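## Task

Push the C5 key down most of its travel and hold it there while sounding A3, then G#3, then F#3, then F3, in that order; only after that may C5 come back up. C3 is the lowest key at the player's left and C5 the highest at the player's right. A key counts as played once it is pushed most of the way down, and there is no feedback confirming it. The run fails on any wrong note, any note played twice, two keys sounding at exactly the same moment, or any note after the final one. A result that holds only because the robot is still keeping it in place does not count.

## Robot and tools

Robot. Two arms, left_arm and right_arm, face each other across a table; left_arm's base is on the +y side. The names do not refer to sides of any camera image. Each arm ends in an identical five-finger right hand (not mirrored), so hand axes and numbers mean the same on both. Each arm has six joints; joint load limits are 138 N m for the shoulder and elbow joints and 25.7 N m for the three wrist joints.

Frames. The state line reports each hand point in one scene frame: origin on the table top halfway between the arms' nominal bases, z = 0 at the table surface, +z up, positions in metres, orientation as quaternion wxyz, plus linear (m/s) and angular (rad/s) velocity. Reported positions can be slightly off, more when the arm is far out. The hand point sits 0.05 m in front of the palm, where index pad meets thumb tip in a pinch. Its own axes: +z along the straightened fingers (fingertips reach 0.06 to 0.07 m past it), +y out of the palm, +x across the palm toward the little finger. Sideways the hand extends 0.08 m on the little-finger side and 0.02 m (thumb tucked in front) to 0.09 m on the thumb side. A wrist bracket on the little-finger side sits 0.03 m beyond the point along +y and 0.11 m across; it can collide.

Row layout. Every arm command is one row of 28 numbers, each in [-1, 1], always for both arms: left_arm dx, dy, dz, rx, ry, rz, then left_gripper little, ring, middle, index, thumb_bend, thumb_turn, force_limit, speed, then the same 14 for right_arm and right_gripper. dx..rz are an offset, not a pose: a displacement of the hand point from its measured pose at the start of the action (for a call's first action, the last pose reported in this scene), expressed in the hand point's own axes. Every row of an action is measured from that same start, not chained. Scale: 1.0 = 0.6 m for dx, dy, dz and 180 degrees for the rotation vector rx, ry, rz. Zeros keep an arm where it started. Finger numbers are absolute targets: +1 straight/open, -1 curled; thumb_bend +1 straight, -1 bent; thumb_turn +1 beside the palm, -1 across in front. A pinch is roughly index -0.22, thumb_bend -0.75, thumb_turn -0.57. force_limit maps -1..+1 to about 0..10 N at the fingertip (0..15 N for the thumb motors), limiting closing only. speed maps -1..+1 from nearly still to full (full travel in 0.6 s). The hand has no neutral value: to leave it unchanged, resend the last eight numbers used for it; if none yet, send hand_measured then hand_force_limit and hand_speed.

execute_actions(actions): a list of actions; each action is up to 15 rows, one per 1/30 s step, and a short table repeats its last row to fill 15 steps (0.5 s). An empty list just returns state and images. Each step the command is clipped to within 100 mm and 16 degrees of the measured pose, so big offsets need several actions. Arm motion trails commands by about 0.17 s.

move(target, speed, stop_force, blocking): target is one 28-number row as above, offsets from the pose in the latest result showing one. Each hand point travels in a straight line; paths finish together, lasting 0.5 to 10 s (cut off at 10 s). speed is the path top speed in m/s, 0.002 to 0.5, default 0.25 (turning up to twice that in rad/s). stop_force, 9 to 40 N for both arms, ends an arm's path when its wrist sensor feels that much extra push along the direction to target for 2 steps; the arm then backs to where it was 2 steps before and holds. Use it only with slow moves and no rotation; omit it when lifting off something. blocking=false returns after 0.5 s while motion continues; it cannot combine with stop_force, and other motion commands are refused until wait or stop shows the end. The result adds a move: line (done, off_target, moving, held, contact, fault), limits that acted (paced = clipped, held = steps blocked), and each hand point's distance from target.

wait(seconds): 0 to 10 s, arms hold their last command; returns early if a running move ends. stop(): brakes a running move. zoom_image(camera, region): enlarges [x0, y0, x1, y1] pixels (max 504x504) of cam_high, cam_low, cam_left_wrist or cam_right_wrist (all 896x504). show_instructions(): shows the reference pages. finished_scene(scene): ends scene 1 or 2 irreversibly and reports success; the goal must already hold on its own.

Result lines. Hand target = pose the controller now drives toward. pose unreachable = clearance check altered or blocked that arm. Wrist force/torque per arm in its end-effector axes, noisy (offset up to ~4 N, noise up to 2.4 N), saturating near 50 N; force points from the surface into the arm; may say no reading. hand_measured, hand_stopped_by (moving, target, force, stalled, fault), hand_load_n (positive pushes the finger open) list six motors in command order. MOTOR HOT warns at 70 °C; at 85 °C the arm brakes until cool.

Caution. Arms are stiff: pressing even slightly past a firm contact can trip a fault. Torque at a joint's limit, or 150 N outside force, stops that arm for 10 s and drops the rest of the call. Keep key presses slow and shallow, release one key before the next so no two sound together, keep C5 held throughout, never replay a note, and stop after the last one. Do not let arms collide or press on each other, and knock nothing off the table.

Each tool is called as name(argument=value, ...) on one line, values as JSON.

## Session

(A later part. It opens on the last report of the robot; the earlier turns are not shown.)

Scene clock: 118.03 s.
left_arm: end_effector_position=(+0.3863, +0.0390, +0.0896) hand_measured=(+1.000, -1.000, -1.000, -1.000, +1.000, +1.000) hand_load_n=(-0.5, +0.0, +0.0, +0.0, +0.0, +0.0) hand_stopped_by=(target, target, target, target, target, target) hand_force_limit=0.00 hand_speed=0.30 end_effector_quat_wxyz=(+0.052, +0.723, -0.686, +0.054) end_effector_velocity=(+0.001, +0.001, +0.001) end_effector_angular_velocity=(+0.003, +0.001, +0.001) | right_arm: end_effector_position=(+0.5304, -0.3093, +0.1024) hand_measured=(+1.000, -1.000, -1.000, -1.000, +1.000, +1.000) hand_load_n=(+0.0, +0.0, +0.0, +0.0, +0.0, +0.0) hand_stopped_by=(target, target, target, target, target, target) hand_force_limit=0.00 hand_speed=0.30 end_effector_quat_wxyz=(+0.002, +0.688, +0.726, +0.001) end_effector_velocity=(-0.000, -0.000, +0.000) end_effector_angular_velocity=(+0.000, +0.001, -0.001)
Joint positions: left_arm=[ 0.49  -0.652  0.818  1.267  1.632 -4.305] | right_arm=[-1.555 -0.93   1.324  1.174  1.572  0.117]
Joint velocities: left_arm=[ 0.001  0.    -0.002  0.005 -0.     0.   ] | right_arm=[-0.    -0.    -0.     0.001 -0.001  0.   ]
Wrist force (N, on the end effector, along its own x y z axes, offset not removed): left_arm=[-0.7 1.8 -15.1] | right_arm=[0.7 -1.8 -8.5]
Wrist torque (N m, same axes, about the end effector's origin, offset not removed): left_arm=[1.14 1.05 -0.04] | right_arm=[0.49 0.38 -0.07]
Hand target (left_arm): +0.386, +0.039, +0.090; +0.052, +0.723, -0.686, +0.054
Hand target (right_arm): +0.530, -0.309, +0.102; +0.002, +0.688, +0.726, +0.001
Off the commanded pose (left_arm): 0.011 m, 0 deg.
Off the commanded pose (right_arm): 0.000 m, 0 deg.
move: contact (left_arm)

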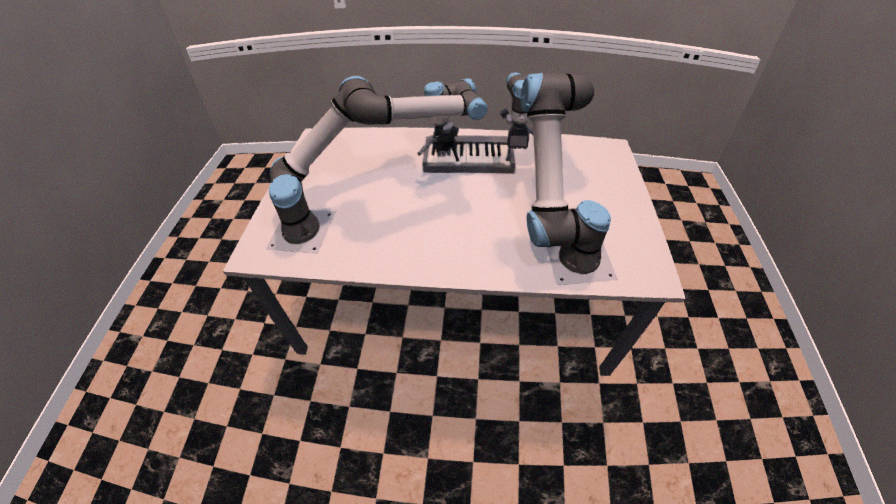

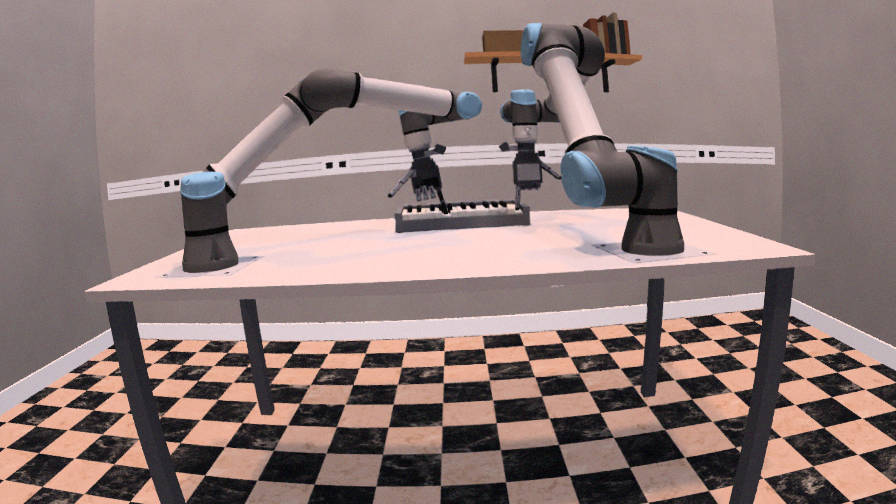

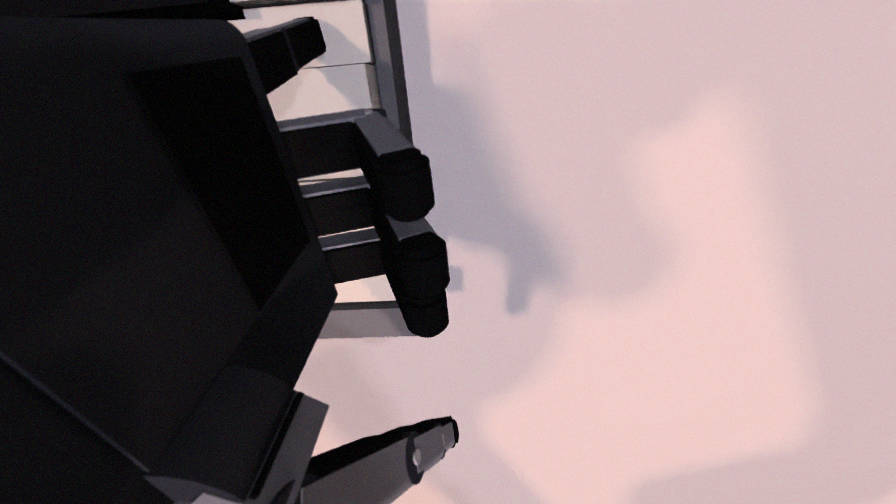

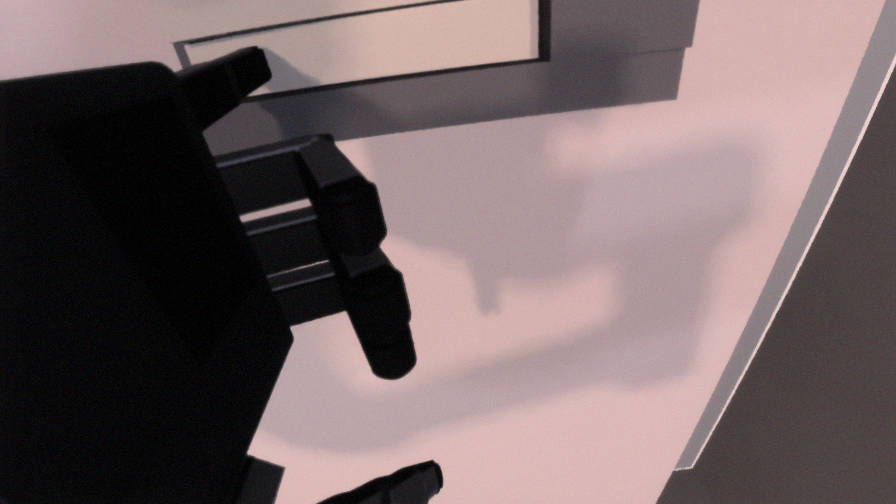

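move(target=[0.0068,0,-0.0453,0,0,0,1,-1,-1,-1,1,1,0,0.3,0,0,0,0,0,0,1,-1,-1,-1,1,1,0,0.3], speed=0.05)

move(target=[-0.0198,-0.06,-0.003,0,0,0,1,-1,-1,-1,1,1,0,0.3,0,0,0,0,0,0,1,-1,-1,-1,1,1,0,0.3], speed=0.06)

zoom_image(camera="cam_low", region=[385, 175, 475, 235])

zoom_image(camera="cam_left_wrist", region=[240, 0, 460, 130])

Scene clock: 132.27 s.
left_arm: end_effector_position=(+0.3864, +0.0390, +0.1168) hand_measured=(+1.000, -1.000, -1.000, -1.000, +1.000, +1.000) hand_load_n=(+0.0, +0.0, +0.0, +0.0, +0.0, +0.0) hand_stopped_by=(target, target, target, target, target, target) hand_force_limit=0.00 hand_speed=0.30 end_effector_quat_wxyz=(+0.052, +0.723, -0.686, +0.054) end_effector_velocity=(-0.000, -0.000, +0.003) end_effector_angular_velocity=(+0.000, +0.000, +0.000) | right_arm: end_effector_position=(+0.5304, -0.3093, +0.1025) hand_measured=(+1.000, -1.000, -1.000, -1.000, +1.000, +1.000) hand_load_n=(+0.0, +0.0, +0.0, +0.0, +0.0, +0.0) hand_stopped_by=(target, target, target, target, target, target) hand_force_limit=0.00 hand_speed=0.30 end_effector_quat_wxyz=(+0.002, +0.688, +0.726, +0.001) end_effector_velocity=(+0.000, +0.000, -0.000) end_effector_angular_velocity=(+0.000, -0.000, +0.000)
Joint positions: left_arm=[ 0.49  -0.664  0.771  1.326  1.632 -4.305] | right_arm=[-1.555 -0.93   1.324  1.174  1.572  0.117]
Joint velocities: left_arm=[-0.    -0.    -0.006  0.007 -0.    -0.001] | right_arm=[ 0.     0.001 -0.    -0.001 -0.     0.   ]
Wrist force (N, on the end effector, along its own x y z axes, offset not removed): left_arm=[-1.9 1.5 -0.1] | right_arm=[-2.1 -0.2 -10.0]
Wrist torque (N m, same axes, about the end effector's origin, offset not removed): left_arm=[0.17 0.21 -0.18] | right_arm=[0.96 0.94 -0.01]
Hand target (left_arm): +0.386, +0.039, +0.117; +0.052, +0.723, -0.686, +0.054
Hand target (right_arm): +0.530, -0.309, +0.102; +0.002, +0.688, +0.726, +0.001
Off the commanded pose (left_arm): 0.000 m, 0 deg.
Off the commanded pose (right_arm): 0.000 m, 0 deg.
move: done

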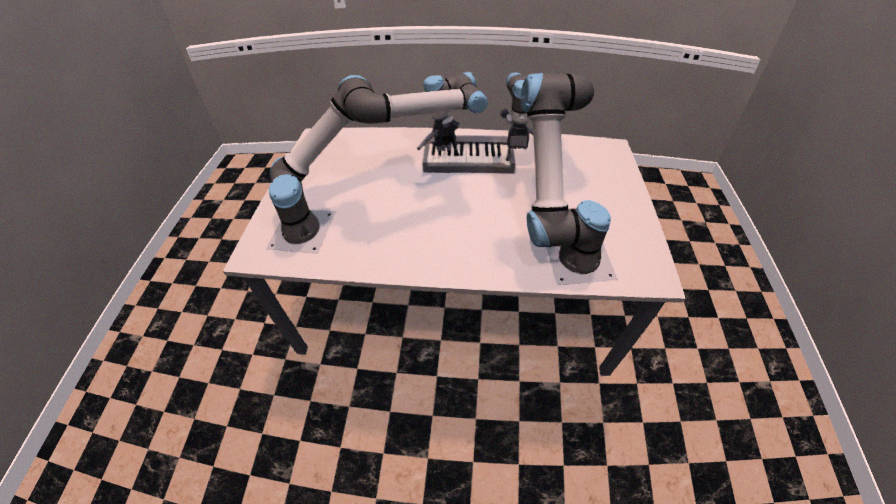

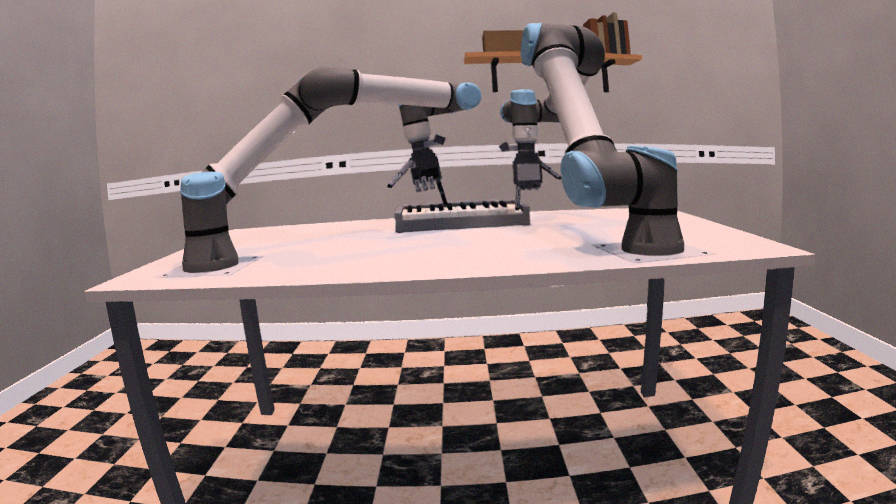

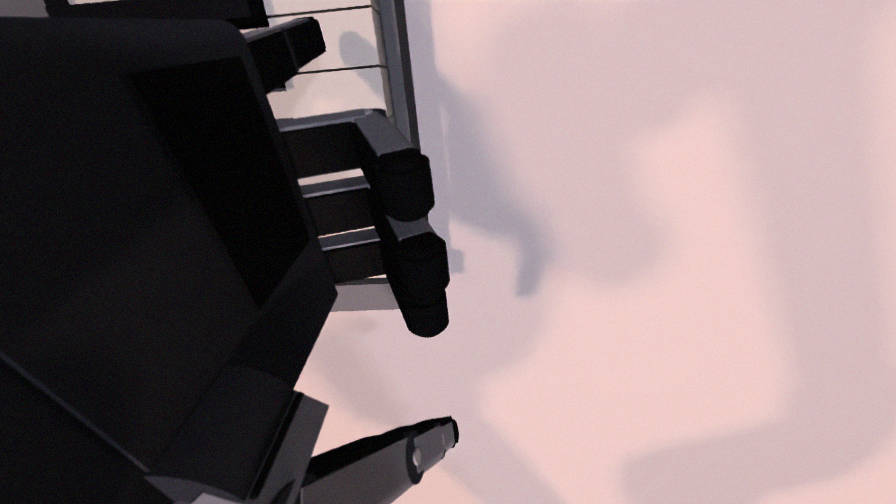

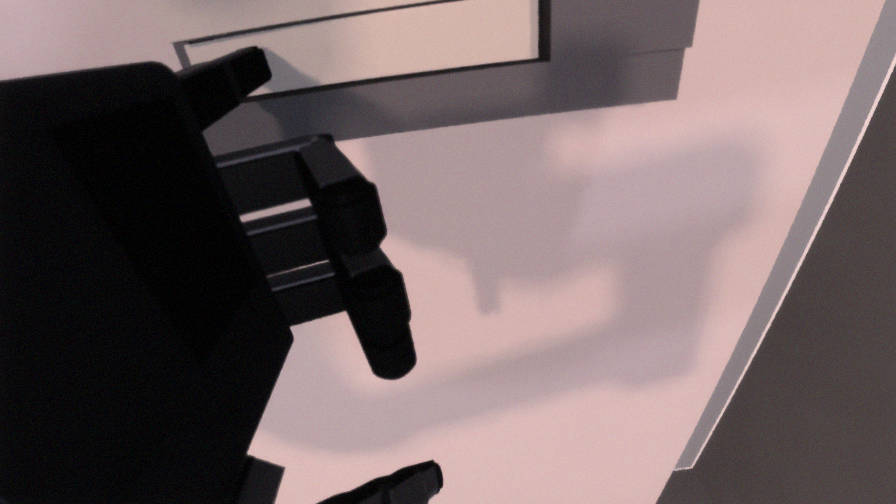

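Scene clock: 133.37 s.
left_arm: end_effector_position=(+0.4214, +0.0528, +0.1167) hand_measured=(+1.000, -1.000, -1.000, -1.000, +1.000, +1.000) hand_load_n=(+0.0, +0.0, +0.0, +0.0, +0.0, +0.0) hand_stopped_by=(target, target, target, target, target, target) hand_force_limit=0.00 hand_speed=0.30 end_effector_quat_wxyz=(+0.052, +0.723, -0.686, +0.054) end_effector_velocity=(+0.002, +0.001, +0.000) end_effector_angular_velocity=(+0.000, +0.000, -0.001) | right_arm: end_effector_position=(+0.5304, -0.3093, +0.1025) hand_measured=(+1.000, -1.000, -1.000, -1.000, +1.000, +1.000) hand_load_n=(+0.0, +0.0, +0.0, +0.0, +0.0, +0.0) hand_stopped_by=(target, target, target, target, target, target) hand_force_limit=0.00 hand_speed=0.30 end_effector_quat_wxyz=(+0.002, +0.688, +0.726, +0.001) end_effector_velocity=(+0.000, -0.000, +0.000) end_effector_angular_velocity=(+0.000, -0.000, -0.001)
Joint positions: left_arm=[ 0.549 -0.62   0.691  1.367  1.64  -4.247] | right_arm=[-1.555 -0.93   1.324  1.174  1.572  0.117]
Joint velocities: left_arm=[ 0.004  0.005 -0.009  0.005  0.001  0.005] | right_arm=[-0. -0. -0.  0. -0.  0.]
Wrist force (N, on the end effector, along its own x y z axes, offset not removed): left_arm=[-0.3 1.0 0.2] | right_arm=[-2.6 -2.1 -8.1]
Wrist torque (N m, same axes, about the end effector's origin, offset not removed): left_arm=[0.08 -0.08 -0.12] | right_arm=[0.43 0.94 -0.13]
Hand target (left_arm): +0.422, +0.053, +0.117; +0.052, +0.723, -0.686, +0.054
Hand target (right_arm): +0.530, -0.309, +0.102; +0.002, +0.688, +0.726, +0.001
Off the commanded pose (left_arm): 0.000 m, 0 deg.
Off the commanded pose (right_arm): 0.000 m, 0 deg.
move: done

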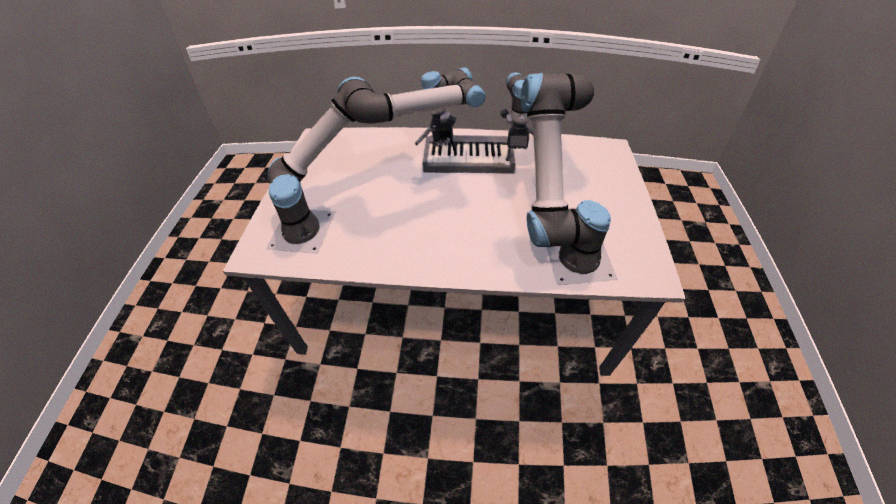

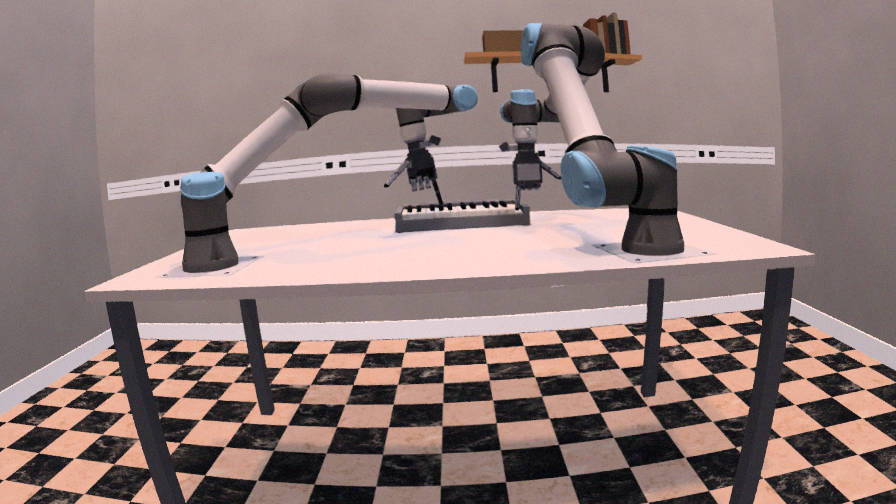

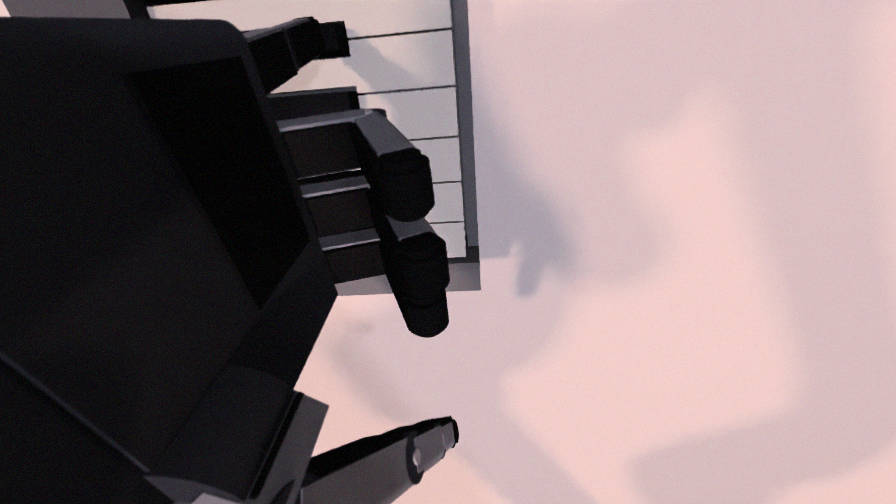

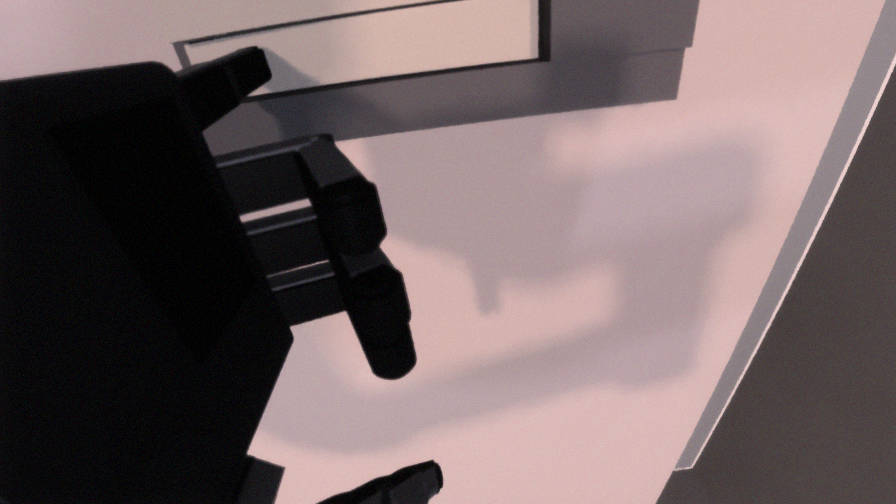

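Region (385, 175, 475, 235) of cam_low's 896x504 image, scaled by 5.600, with more detail than that image has.

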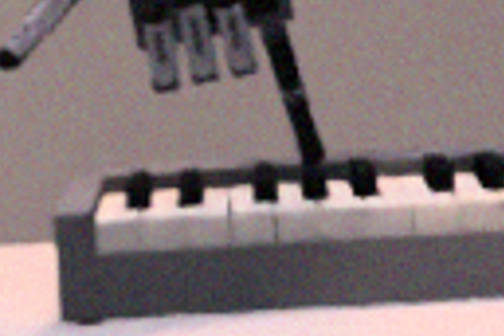

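Region (240, 0, 460, 130) of cam_left_wrist's 896x504 image, scaled by 2.291, with more detail than that image has; it fills the top 298 rows of this view, and the rest is white.

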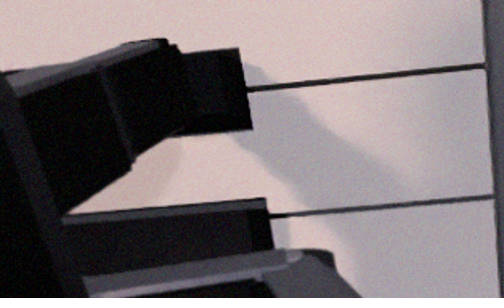

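execute_actions(actions=[])

Scene clock: 152.40 s.
left_arm: end_effector_position=(+0.4217, +0.0529, +0.1167) hand_measured=(+1.000, -1.000, -1.000, -1.000, +1.000, +1.000) hand_load_n=(+0.0, +0.0, +0.0, +0.0, +0.0, +0.0) hand_stopped_by=(target, target, target, target, target, target) hand_force_limit=0.00 hand_speed=0.30 end_effector_quat_wxyz=(+0.052, +0.723, -0.686, +0.054) end_effector_velocity=(+0.000, +0.000, +0.001) end_effector_angular_velocity=(-0.001, -0.001, +0.001) | right_arm: end_effector_position=(+0.5304, -0.3093, +0.1025) hand_measured=(+1.000, -1.000, -1.000, -1.000, +1.000, +1.000) hand_load_n=(+0.0, +0.0, +0.0, +0.0, +0.0, +0.0) hand_stopped_by=(target, target, target, target, target, target) hand_force_limit=0.00 hand_speed=0.30 end_effector_quat_wxyz=(+0.002, +0.688, +0.726, +0.001) end_effector_velocity=(-0.000, -0.000, +0.000) end_effector_angular_velocity=(-0.001, -0.000, +0.000)
Joint positions: left_arm=[ 0.55  -0.62   0.69   1.367  1.64  -4.246] | right_arm=[-1.555 -0.93   1.324  1.174  1.572  0.117]
Joint velocities: left_arm=[ 0.001 -0.001 -0.     0.     0.    -0.001] | right_arm=[ 0.    -0.     0.    -0.     0.001 -0.   ]
Wrist force (N, on the end effector, along its own x y z axes, offset not removed): left_arm=[-1.0 2.6 1.0] | right_arm=[-0.1 -1.6 -9.5]
Wrist torque (N m, same axes, about the end effector's origin, offset not removed): left_arm=[0.36 -0.01 -0.15] | right_arm=[0.77 0.64 -0.01]
Hand target (left_arm): +0.422, +0.053, +0.117; +0.052, +0.723, -0.686, +0.054
Hand target (right_arm): +0.530, -0.309, +0.102; +0.002, +0.688, +0.726, +0.001
Off the commanded pose (left_arm): 0.000 m, 0 deg.
Off the commanded pose (right_arm): 0.000 m, 0 deg.

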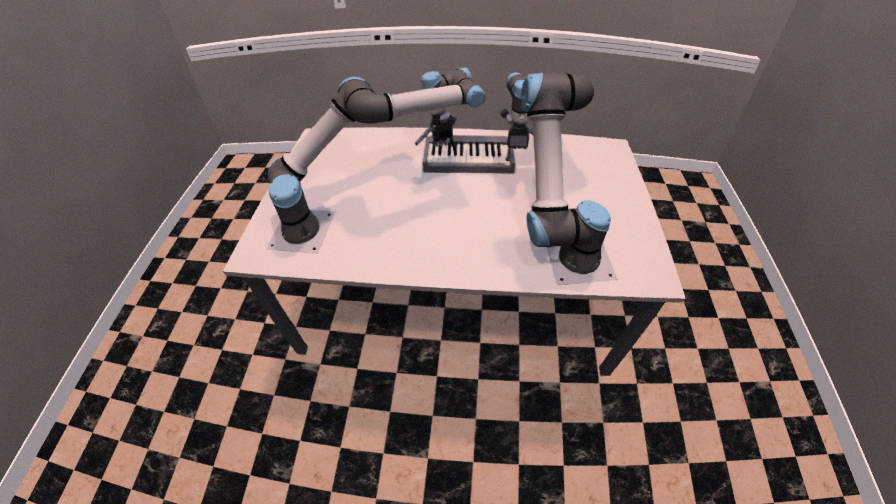

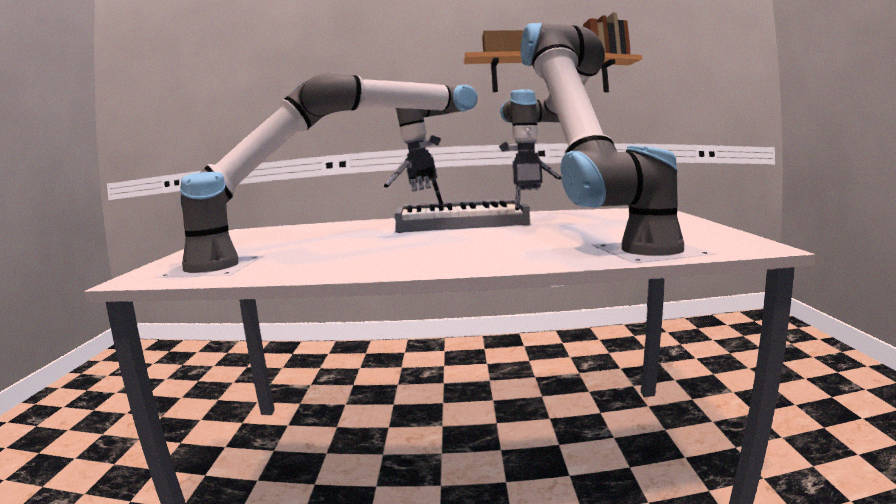

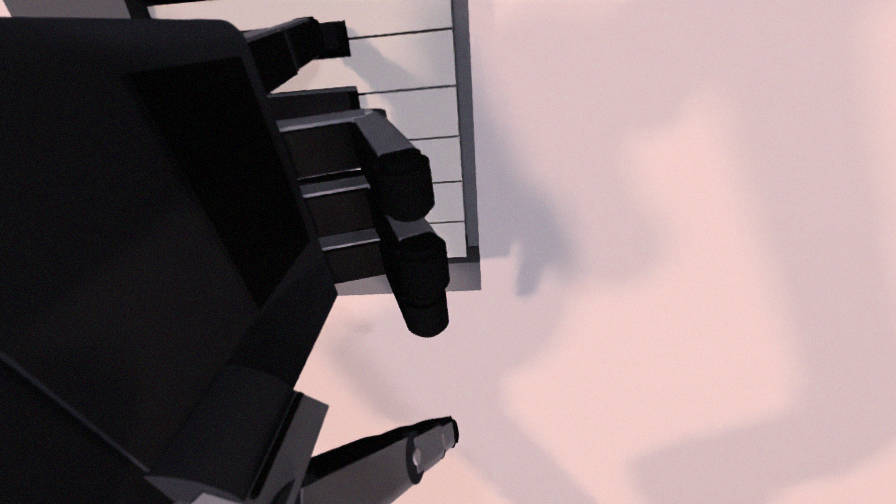

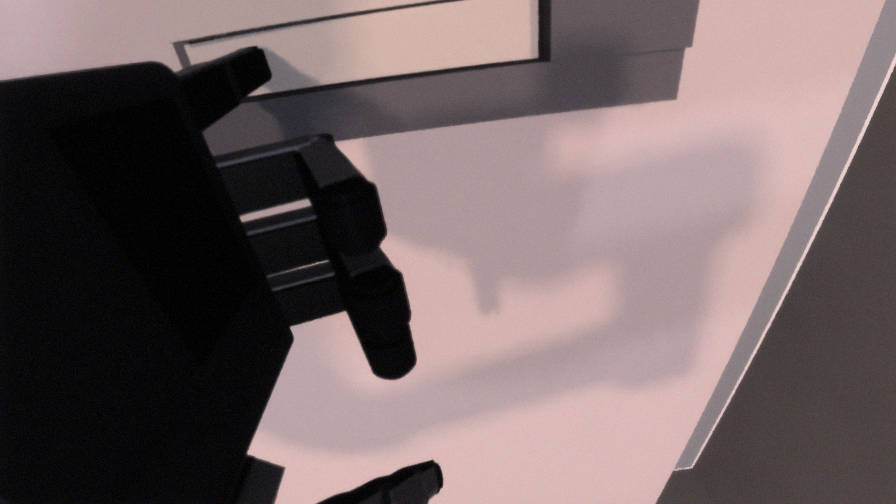

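move(target=[-0.005,0,0.033,0,0,0,1,-1,-1,-1,1,1,0,0.3,0,0,0,0,0,0,1,-1,-1,-1,1,1,0,0.3], speed=0.005, stop_force=9)

Scene clock: 159.53 s.
left_arm: end_effector_position=(+0.4217, +0.0530, +0.1041) hand_measured=(+1.000, -1.000, -1.000, -1.000, +1.000, +1.000) hand_load_n=(-1.5, +0.0, +0.0, +0.0, +0.0, +0.0) hand_stopped_by=(target, target, target, target, target, target) hand_force_limit=0.00 hand_speed=0.30 end_effector_quat_wxyz=(+0.052, +0.723, -0.686, +0.054) end_effector_velocity=(+0.000, +0.000, +0.001) end_effector_angular_velocity=(+0.002, +0.001, +0.002) | right_arm: end_effector_position=(+0.5304, -0.3093, +0.1025) hand_measured=(+1.000, -1.000, -1.000, -1.000, +1.000, +1.000) hand_load_n=(+0.0, +0.0, +0.0, +0.0, +0.0, +0.0) hand_stopped_by=(target, target, target, target, target, target) hand_force_limit=0.00 hand_speed=0.30 end_effector_quat_wxyz=(+0.002, +0.688, +0.726, +0.001) end_effector_velocity=(+0.000, +0.000, +0.000) end_effector_angular_velocity=(-0.000, -0.000, -0.001)
Joint positions: left_arm=[ 0.55  -0.616  0.715  1.339  1.64  -4.246] | right_arm=[-1.555 -0.93   1.324  1.174  1.572  0.117]
Joint velocities: left_arm=[ 0.     0.    -0.004  0.006 -0.    -0.001] | right_arm=[ 0.     0.    -0.     0.     0.     0.001]
Wrist force (N, on the end effector, along its own x y z axes, offset not removed): left_arm=[0.7 2.8 -12.6] | right_arm=[3.7 -2.0 -9.3]
Wrist torque (N m, same axes, about the end effector's origin, offset not removed): left_arm=[1.01 0.98 0.06] | right_arm=[0.46 -0.10 0.09]
Hand target (left_arm): +0.422, +0.053, +0.104; +0.052, +0.723, -0.686, +0.054
Hand target (right_arm): +0.530, -0.309, +0.102; +0.002, +0.688, +0.726, +0.001
Off the commanded pose (left_arm): 0.007 m, 0 deg.
Off the commanded pose (right_arm): 0.000 m, 0 deg.
move: contact (left_arm)

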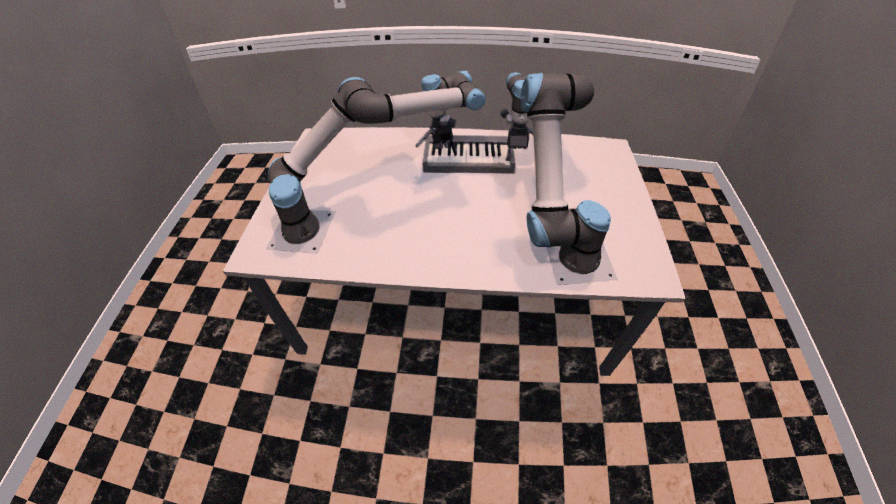

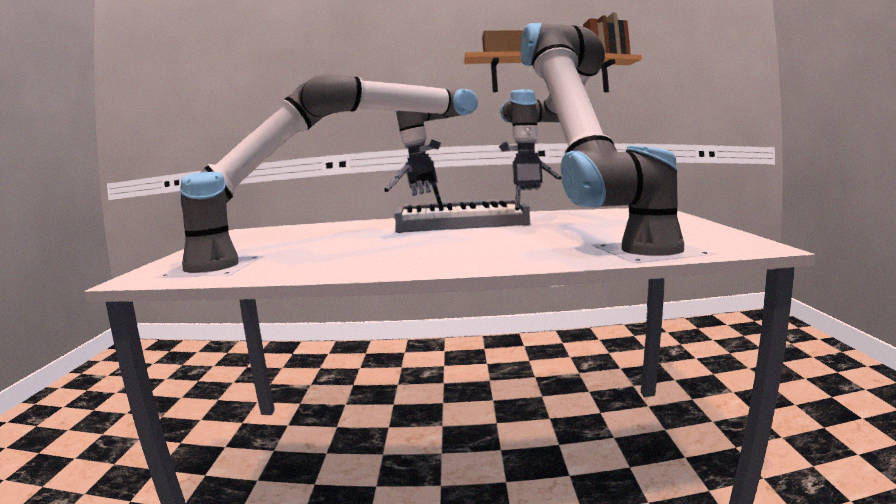

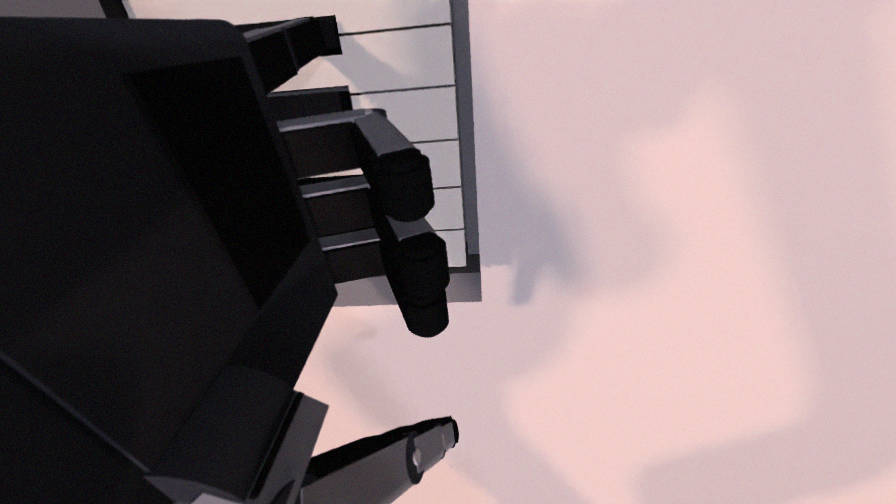

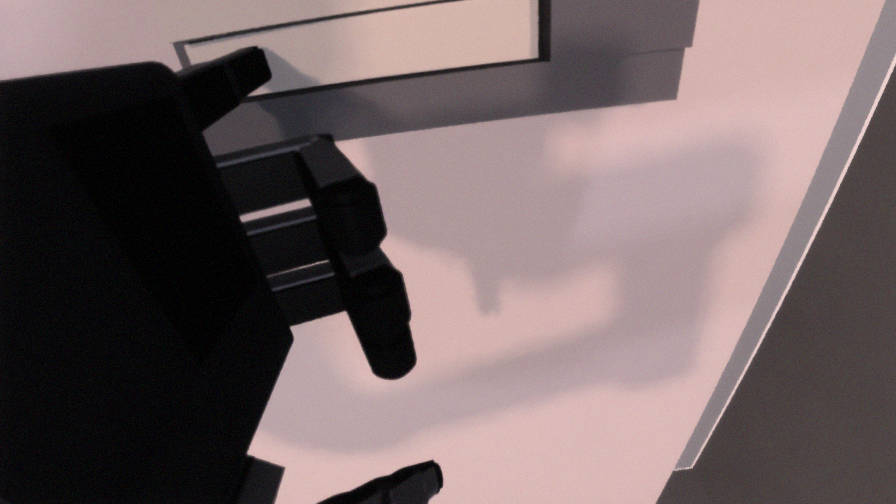

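move(target=[0.0032,0,-0.021,0,0,0,1,-1,-1,-1,1,1,0,0.3,0,0,0,0,0,0,1,-1,-1,-1,1,1,0,0.3], speed=0.05)

move(target=[-0.0445,0.002,-0.0068,0,0,0,1,-1,-1,-1,1,1,0,0.3,0,0,0,0,0,0,1,-1,-1,-1,1,1,0,0.3], speed=0.06)

zoom_image(camera="cam_left_wrist", region=[240,0,480,140])

Scene clock: 169.90 s.
left_arm: end_effector_position=(+0.4217, +0.0530, +0.1165) hand_measured=(+1.000, -1.000, -1.000, -1.000, +1.000, +1.000) hand_load_n=(+0.0, +0.0, +0.0, +0.0, +0.0, +0.0) hand_stopped_by=(target, target, target, target, target, target) hand_force_limit=0.00 hand_speed=0.30 end_effector_quat_wxyz=(+0.052, +0.723, -0.686, +0.054) end_effector_velocity=(+0.000, +0.000, +0.004) end_effector_angular_velocity=(-0.000, -0.001, +0.001) | right_arm: end_effector_position=(+0.5304, -0.3093, +0.1025) hand_measured=(+1.000, -1.000, -1.000, -1.000, +1.000, +1.000) hand_load_n=(+0.0, +0.0, +0.0, +0.0, +0.0, +0.0) hand_stopped_by=(target, target, target, target, target, target) hand_force_limit=0.00 hand_speed=0.30 end_effector_quat_wxyz=(+0.002, +0.688, +0.726, +0.001) end_effector_velocity=(-0.000, -0.000, -0.001) end_effector_angular_velocity=(-0.000, +0.001, +0.000)
Joint positions: left_arm=[ 0.55  -0.62   0.69   1.367  1.64  -4.246] | right_arm=[-1.555 -0.93   1.324  1.174  1.572  0.117]
Joint velocities: left_arm=[ 0.    -0.001 -0.007  0.008 -0.001 -0.001] | right_arm=[ 0.     0.001  0.     0.     0.    -0.   ]
Wrist force (N, on the end effector, along its own x y z axes, offset not removed): left_arm=[-2.0 2.6 1.1] | right_arm=[3.7 -2.6 -8.6]
Wrist torque (N m, same axes, about the end effector's origin, offset not removed): left_arm=[0.27 0.19 -0.22] | right_arm=[0.41 -0.04 0.11]
Hand target (left_arm): +0.422, +0.053, +0.117; +0.052, +0.723, -0.686, +0.054
Hand target (right_arm): +0.530, -0.309, +0.102; +0.002, +0.688, +0.726, +0.001
Off the commanded pose (left_arm): 0.000 m, 0 deg.
Off the commanded pose (right_arm): 0.000 m, 0 deg.
move: done

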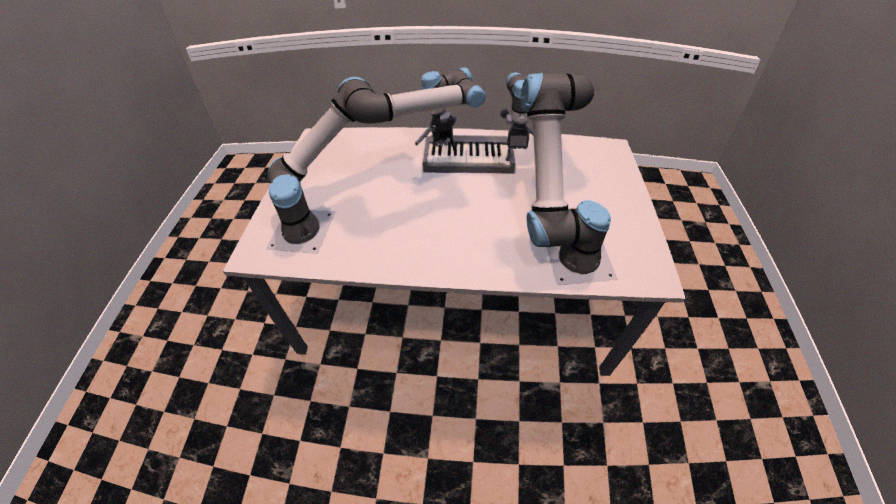

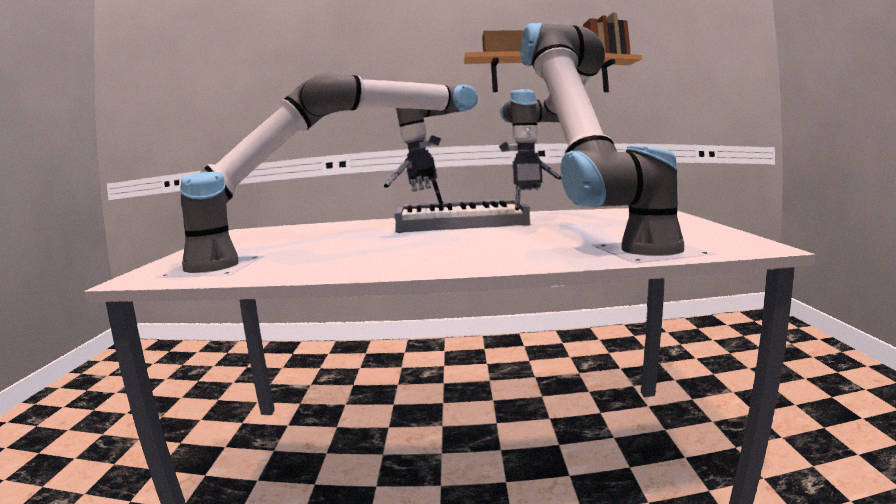

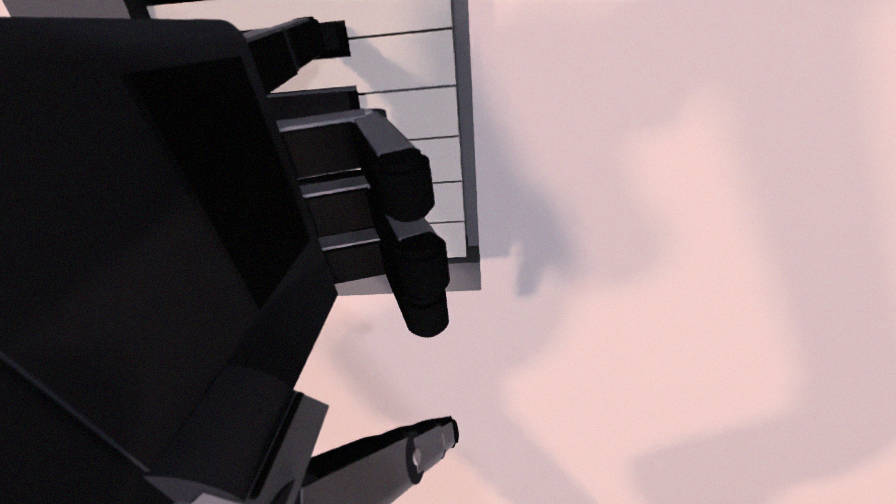

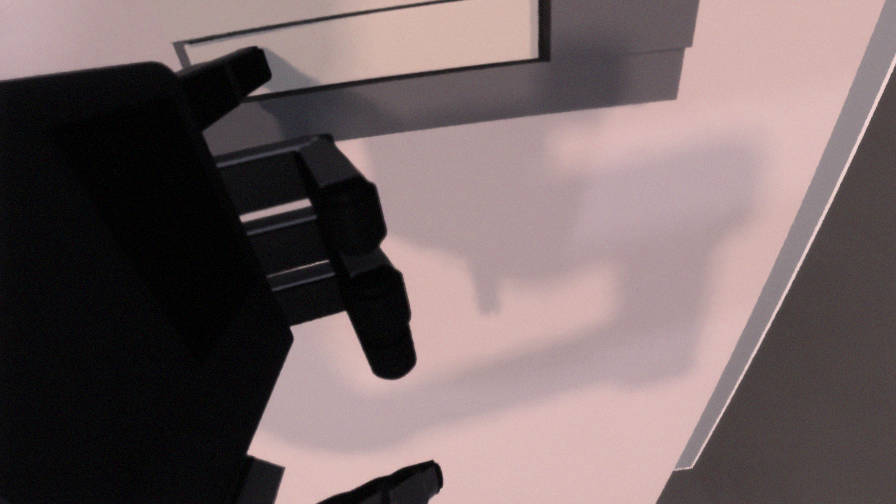

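Scene clock: 170.83 s.
left_arm: end_effector_position=(+0.4191, +0.0796, +0.1165) hand_measured=(+1.000, -1.000, -1.000, -1.000, +1.000, +1.000) hand_load_n=(+0.0, +0.0, +0.0, +0.0, +0.0, +0.0) hand_stopped_by=(target, target, target, target, target, target) hand_force_limit=0.00 hand_speed=0.30 end_effector_quat_wxyz=(+0.052, +0.723, -0.686, +0.054) end_effector_velocity=(-0.000, +0.002, +0.000) end_effector_angular_velocity=(-0.002, -0.001, +0.001) | right_arm: end_effector_position=(+0.5304, -0.3093, +0.1025) hand_measured=(+1.000, -1.000, -1.000, -1.000, +1.000, +1.000) hand_load_n=(+0.0, +0.0, +0.0, +0.0, +0.0, +0.0) hand_stopped_by=(target, target, target, target, target, target) hand_force_limit=0.00 hand_speed=0.30 end_effector_quat_wxyz=(+0.002, +0.688, +0.726, +0.001) end_effector_velocity=(+0.000, +0.000, -0.000) end_effector_angular_velocity=(+0.001, -0.001, +0.000)
Joint positions: left_arm=[ 0.568 -0.694  0.828  1.305  1.642 -4.228] | right_arm=[-1.555 -0.93   1.324  1.174  1.572  0.117]
Joint velocities: left_arm=[ 0.002 -0.008  0.013 -0.007  0.     0.001] | right_arm=[ 0.     0.001 -0.001 -0.001 -0.001  0.   ]
Wrist force (N, on the end effector, along its own x y z axes, offset not removed): left_arm=[-1.2 1.4 -0.1] | right_arm=[-1.4 -3.1 -7.9]
Wrist torque (N m, same axes, about the end effector's origin, offset not removed): left_arm=[0.28 0.01 -0.10] | right_arm=[0.27 0.61 -0.18]
Hand target (left_arm): +0.419, +0.080, +0.117; +0.052, +0.723, -0.686, +0.054
Hand target (right_arm): +0.530, -0.309, +0.102; +0.002, +0.688, +0.726, +0.001
Off the commanded pose (left_arm): 0.000 m, 0 deg.
Off the commanded pose (right_arm): 0.000 m, 0 deg.
move: done

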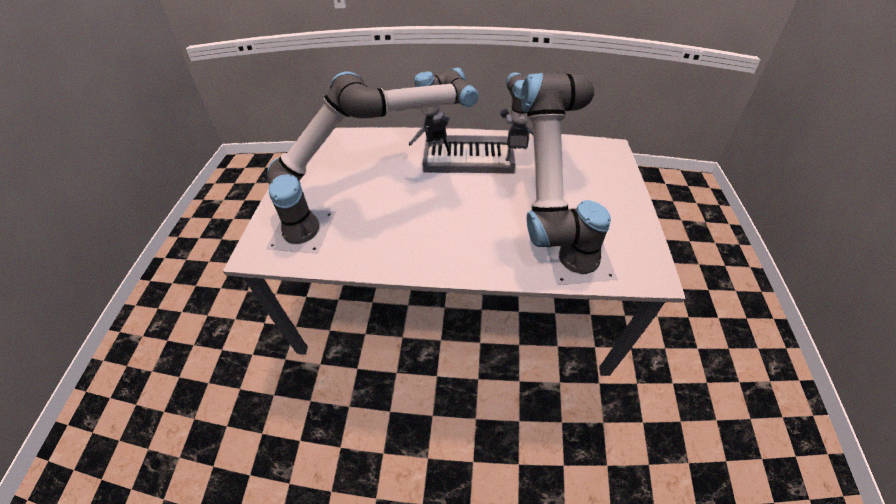

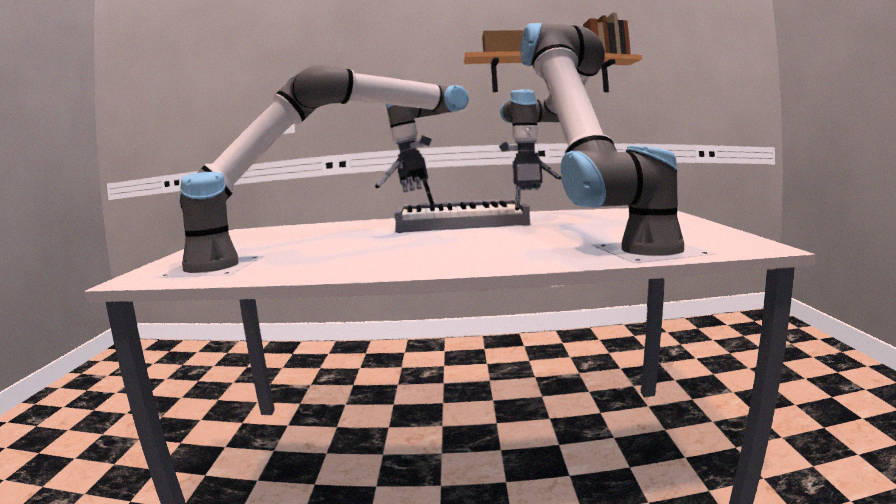

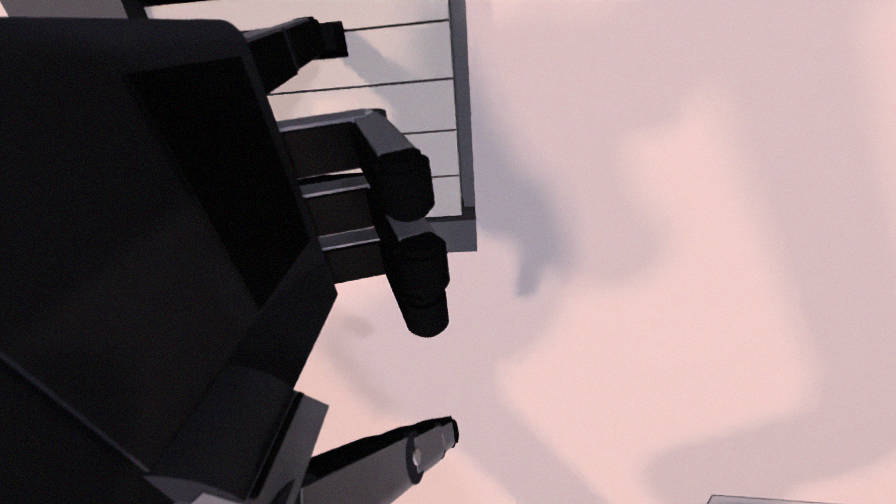

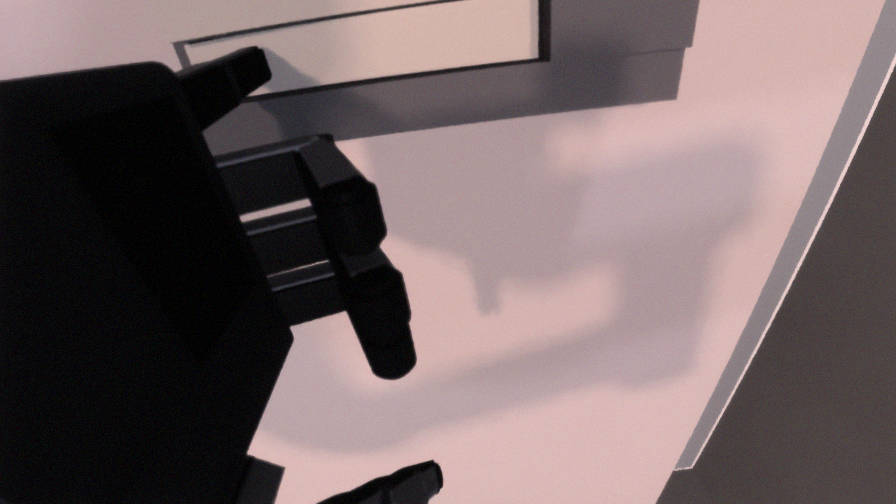

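Region (240, 0, 480, 140) of cam_left_wrist's 896x504 image, scaled by 2.100, with more detail than that image has; it fills the top 294 rows of this view, and the rest is white.

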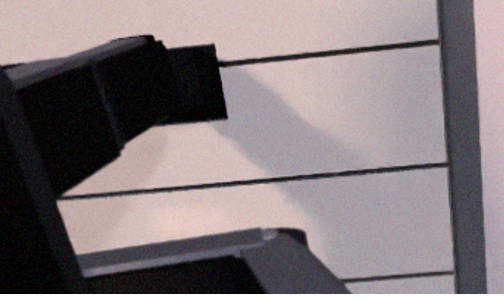

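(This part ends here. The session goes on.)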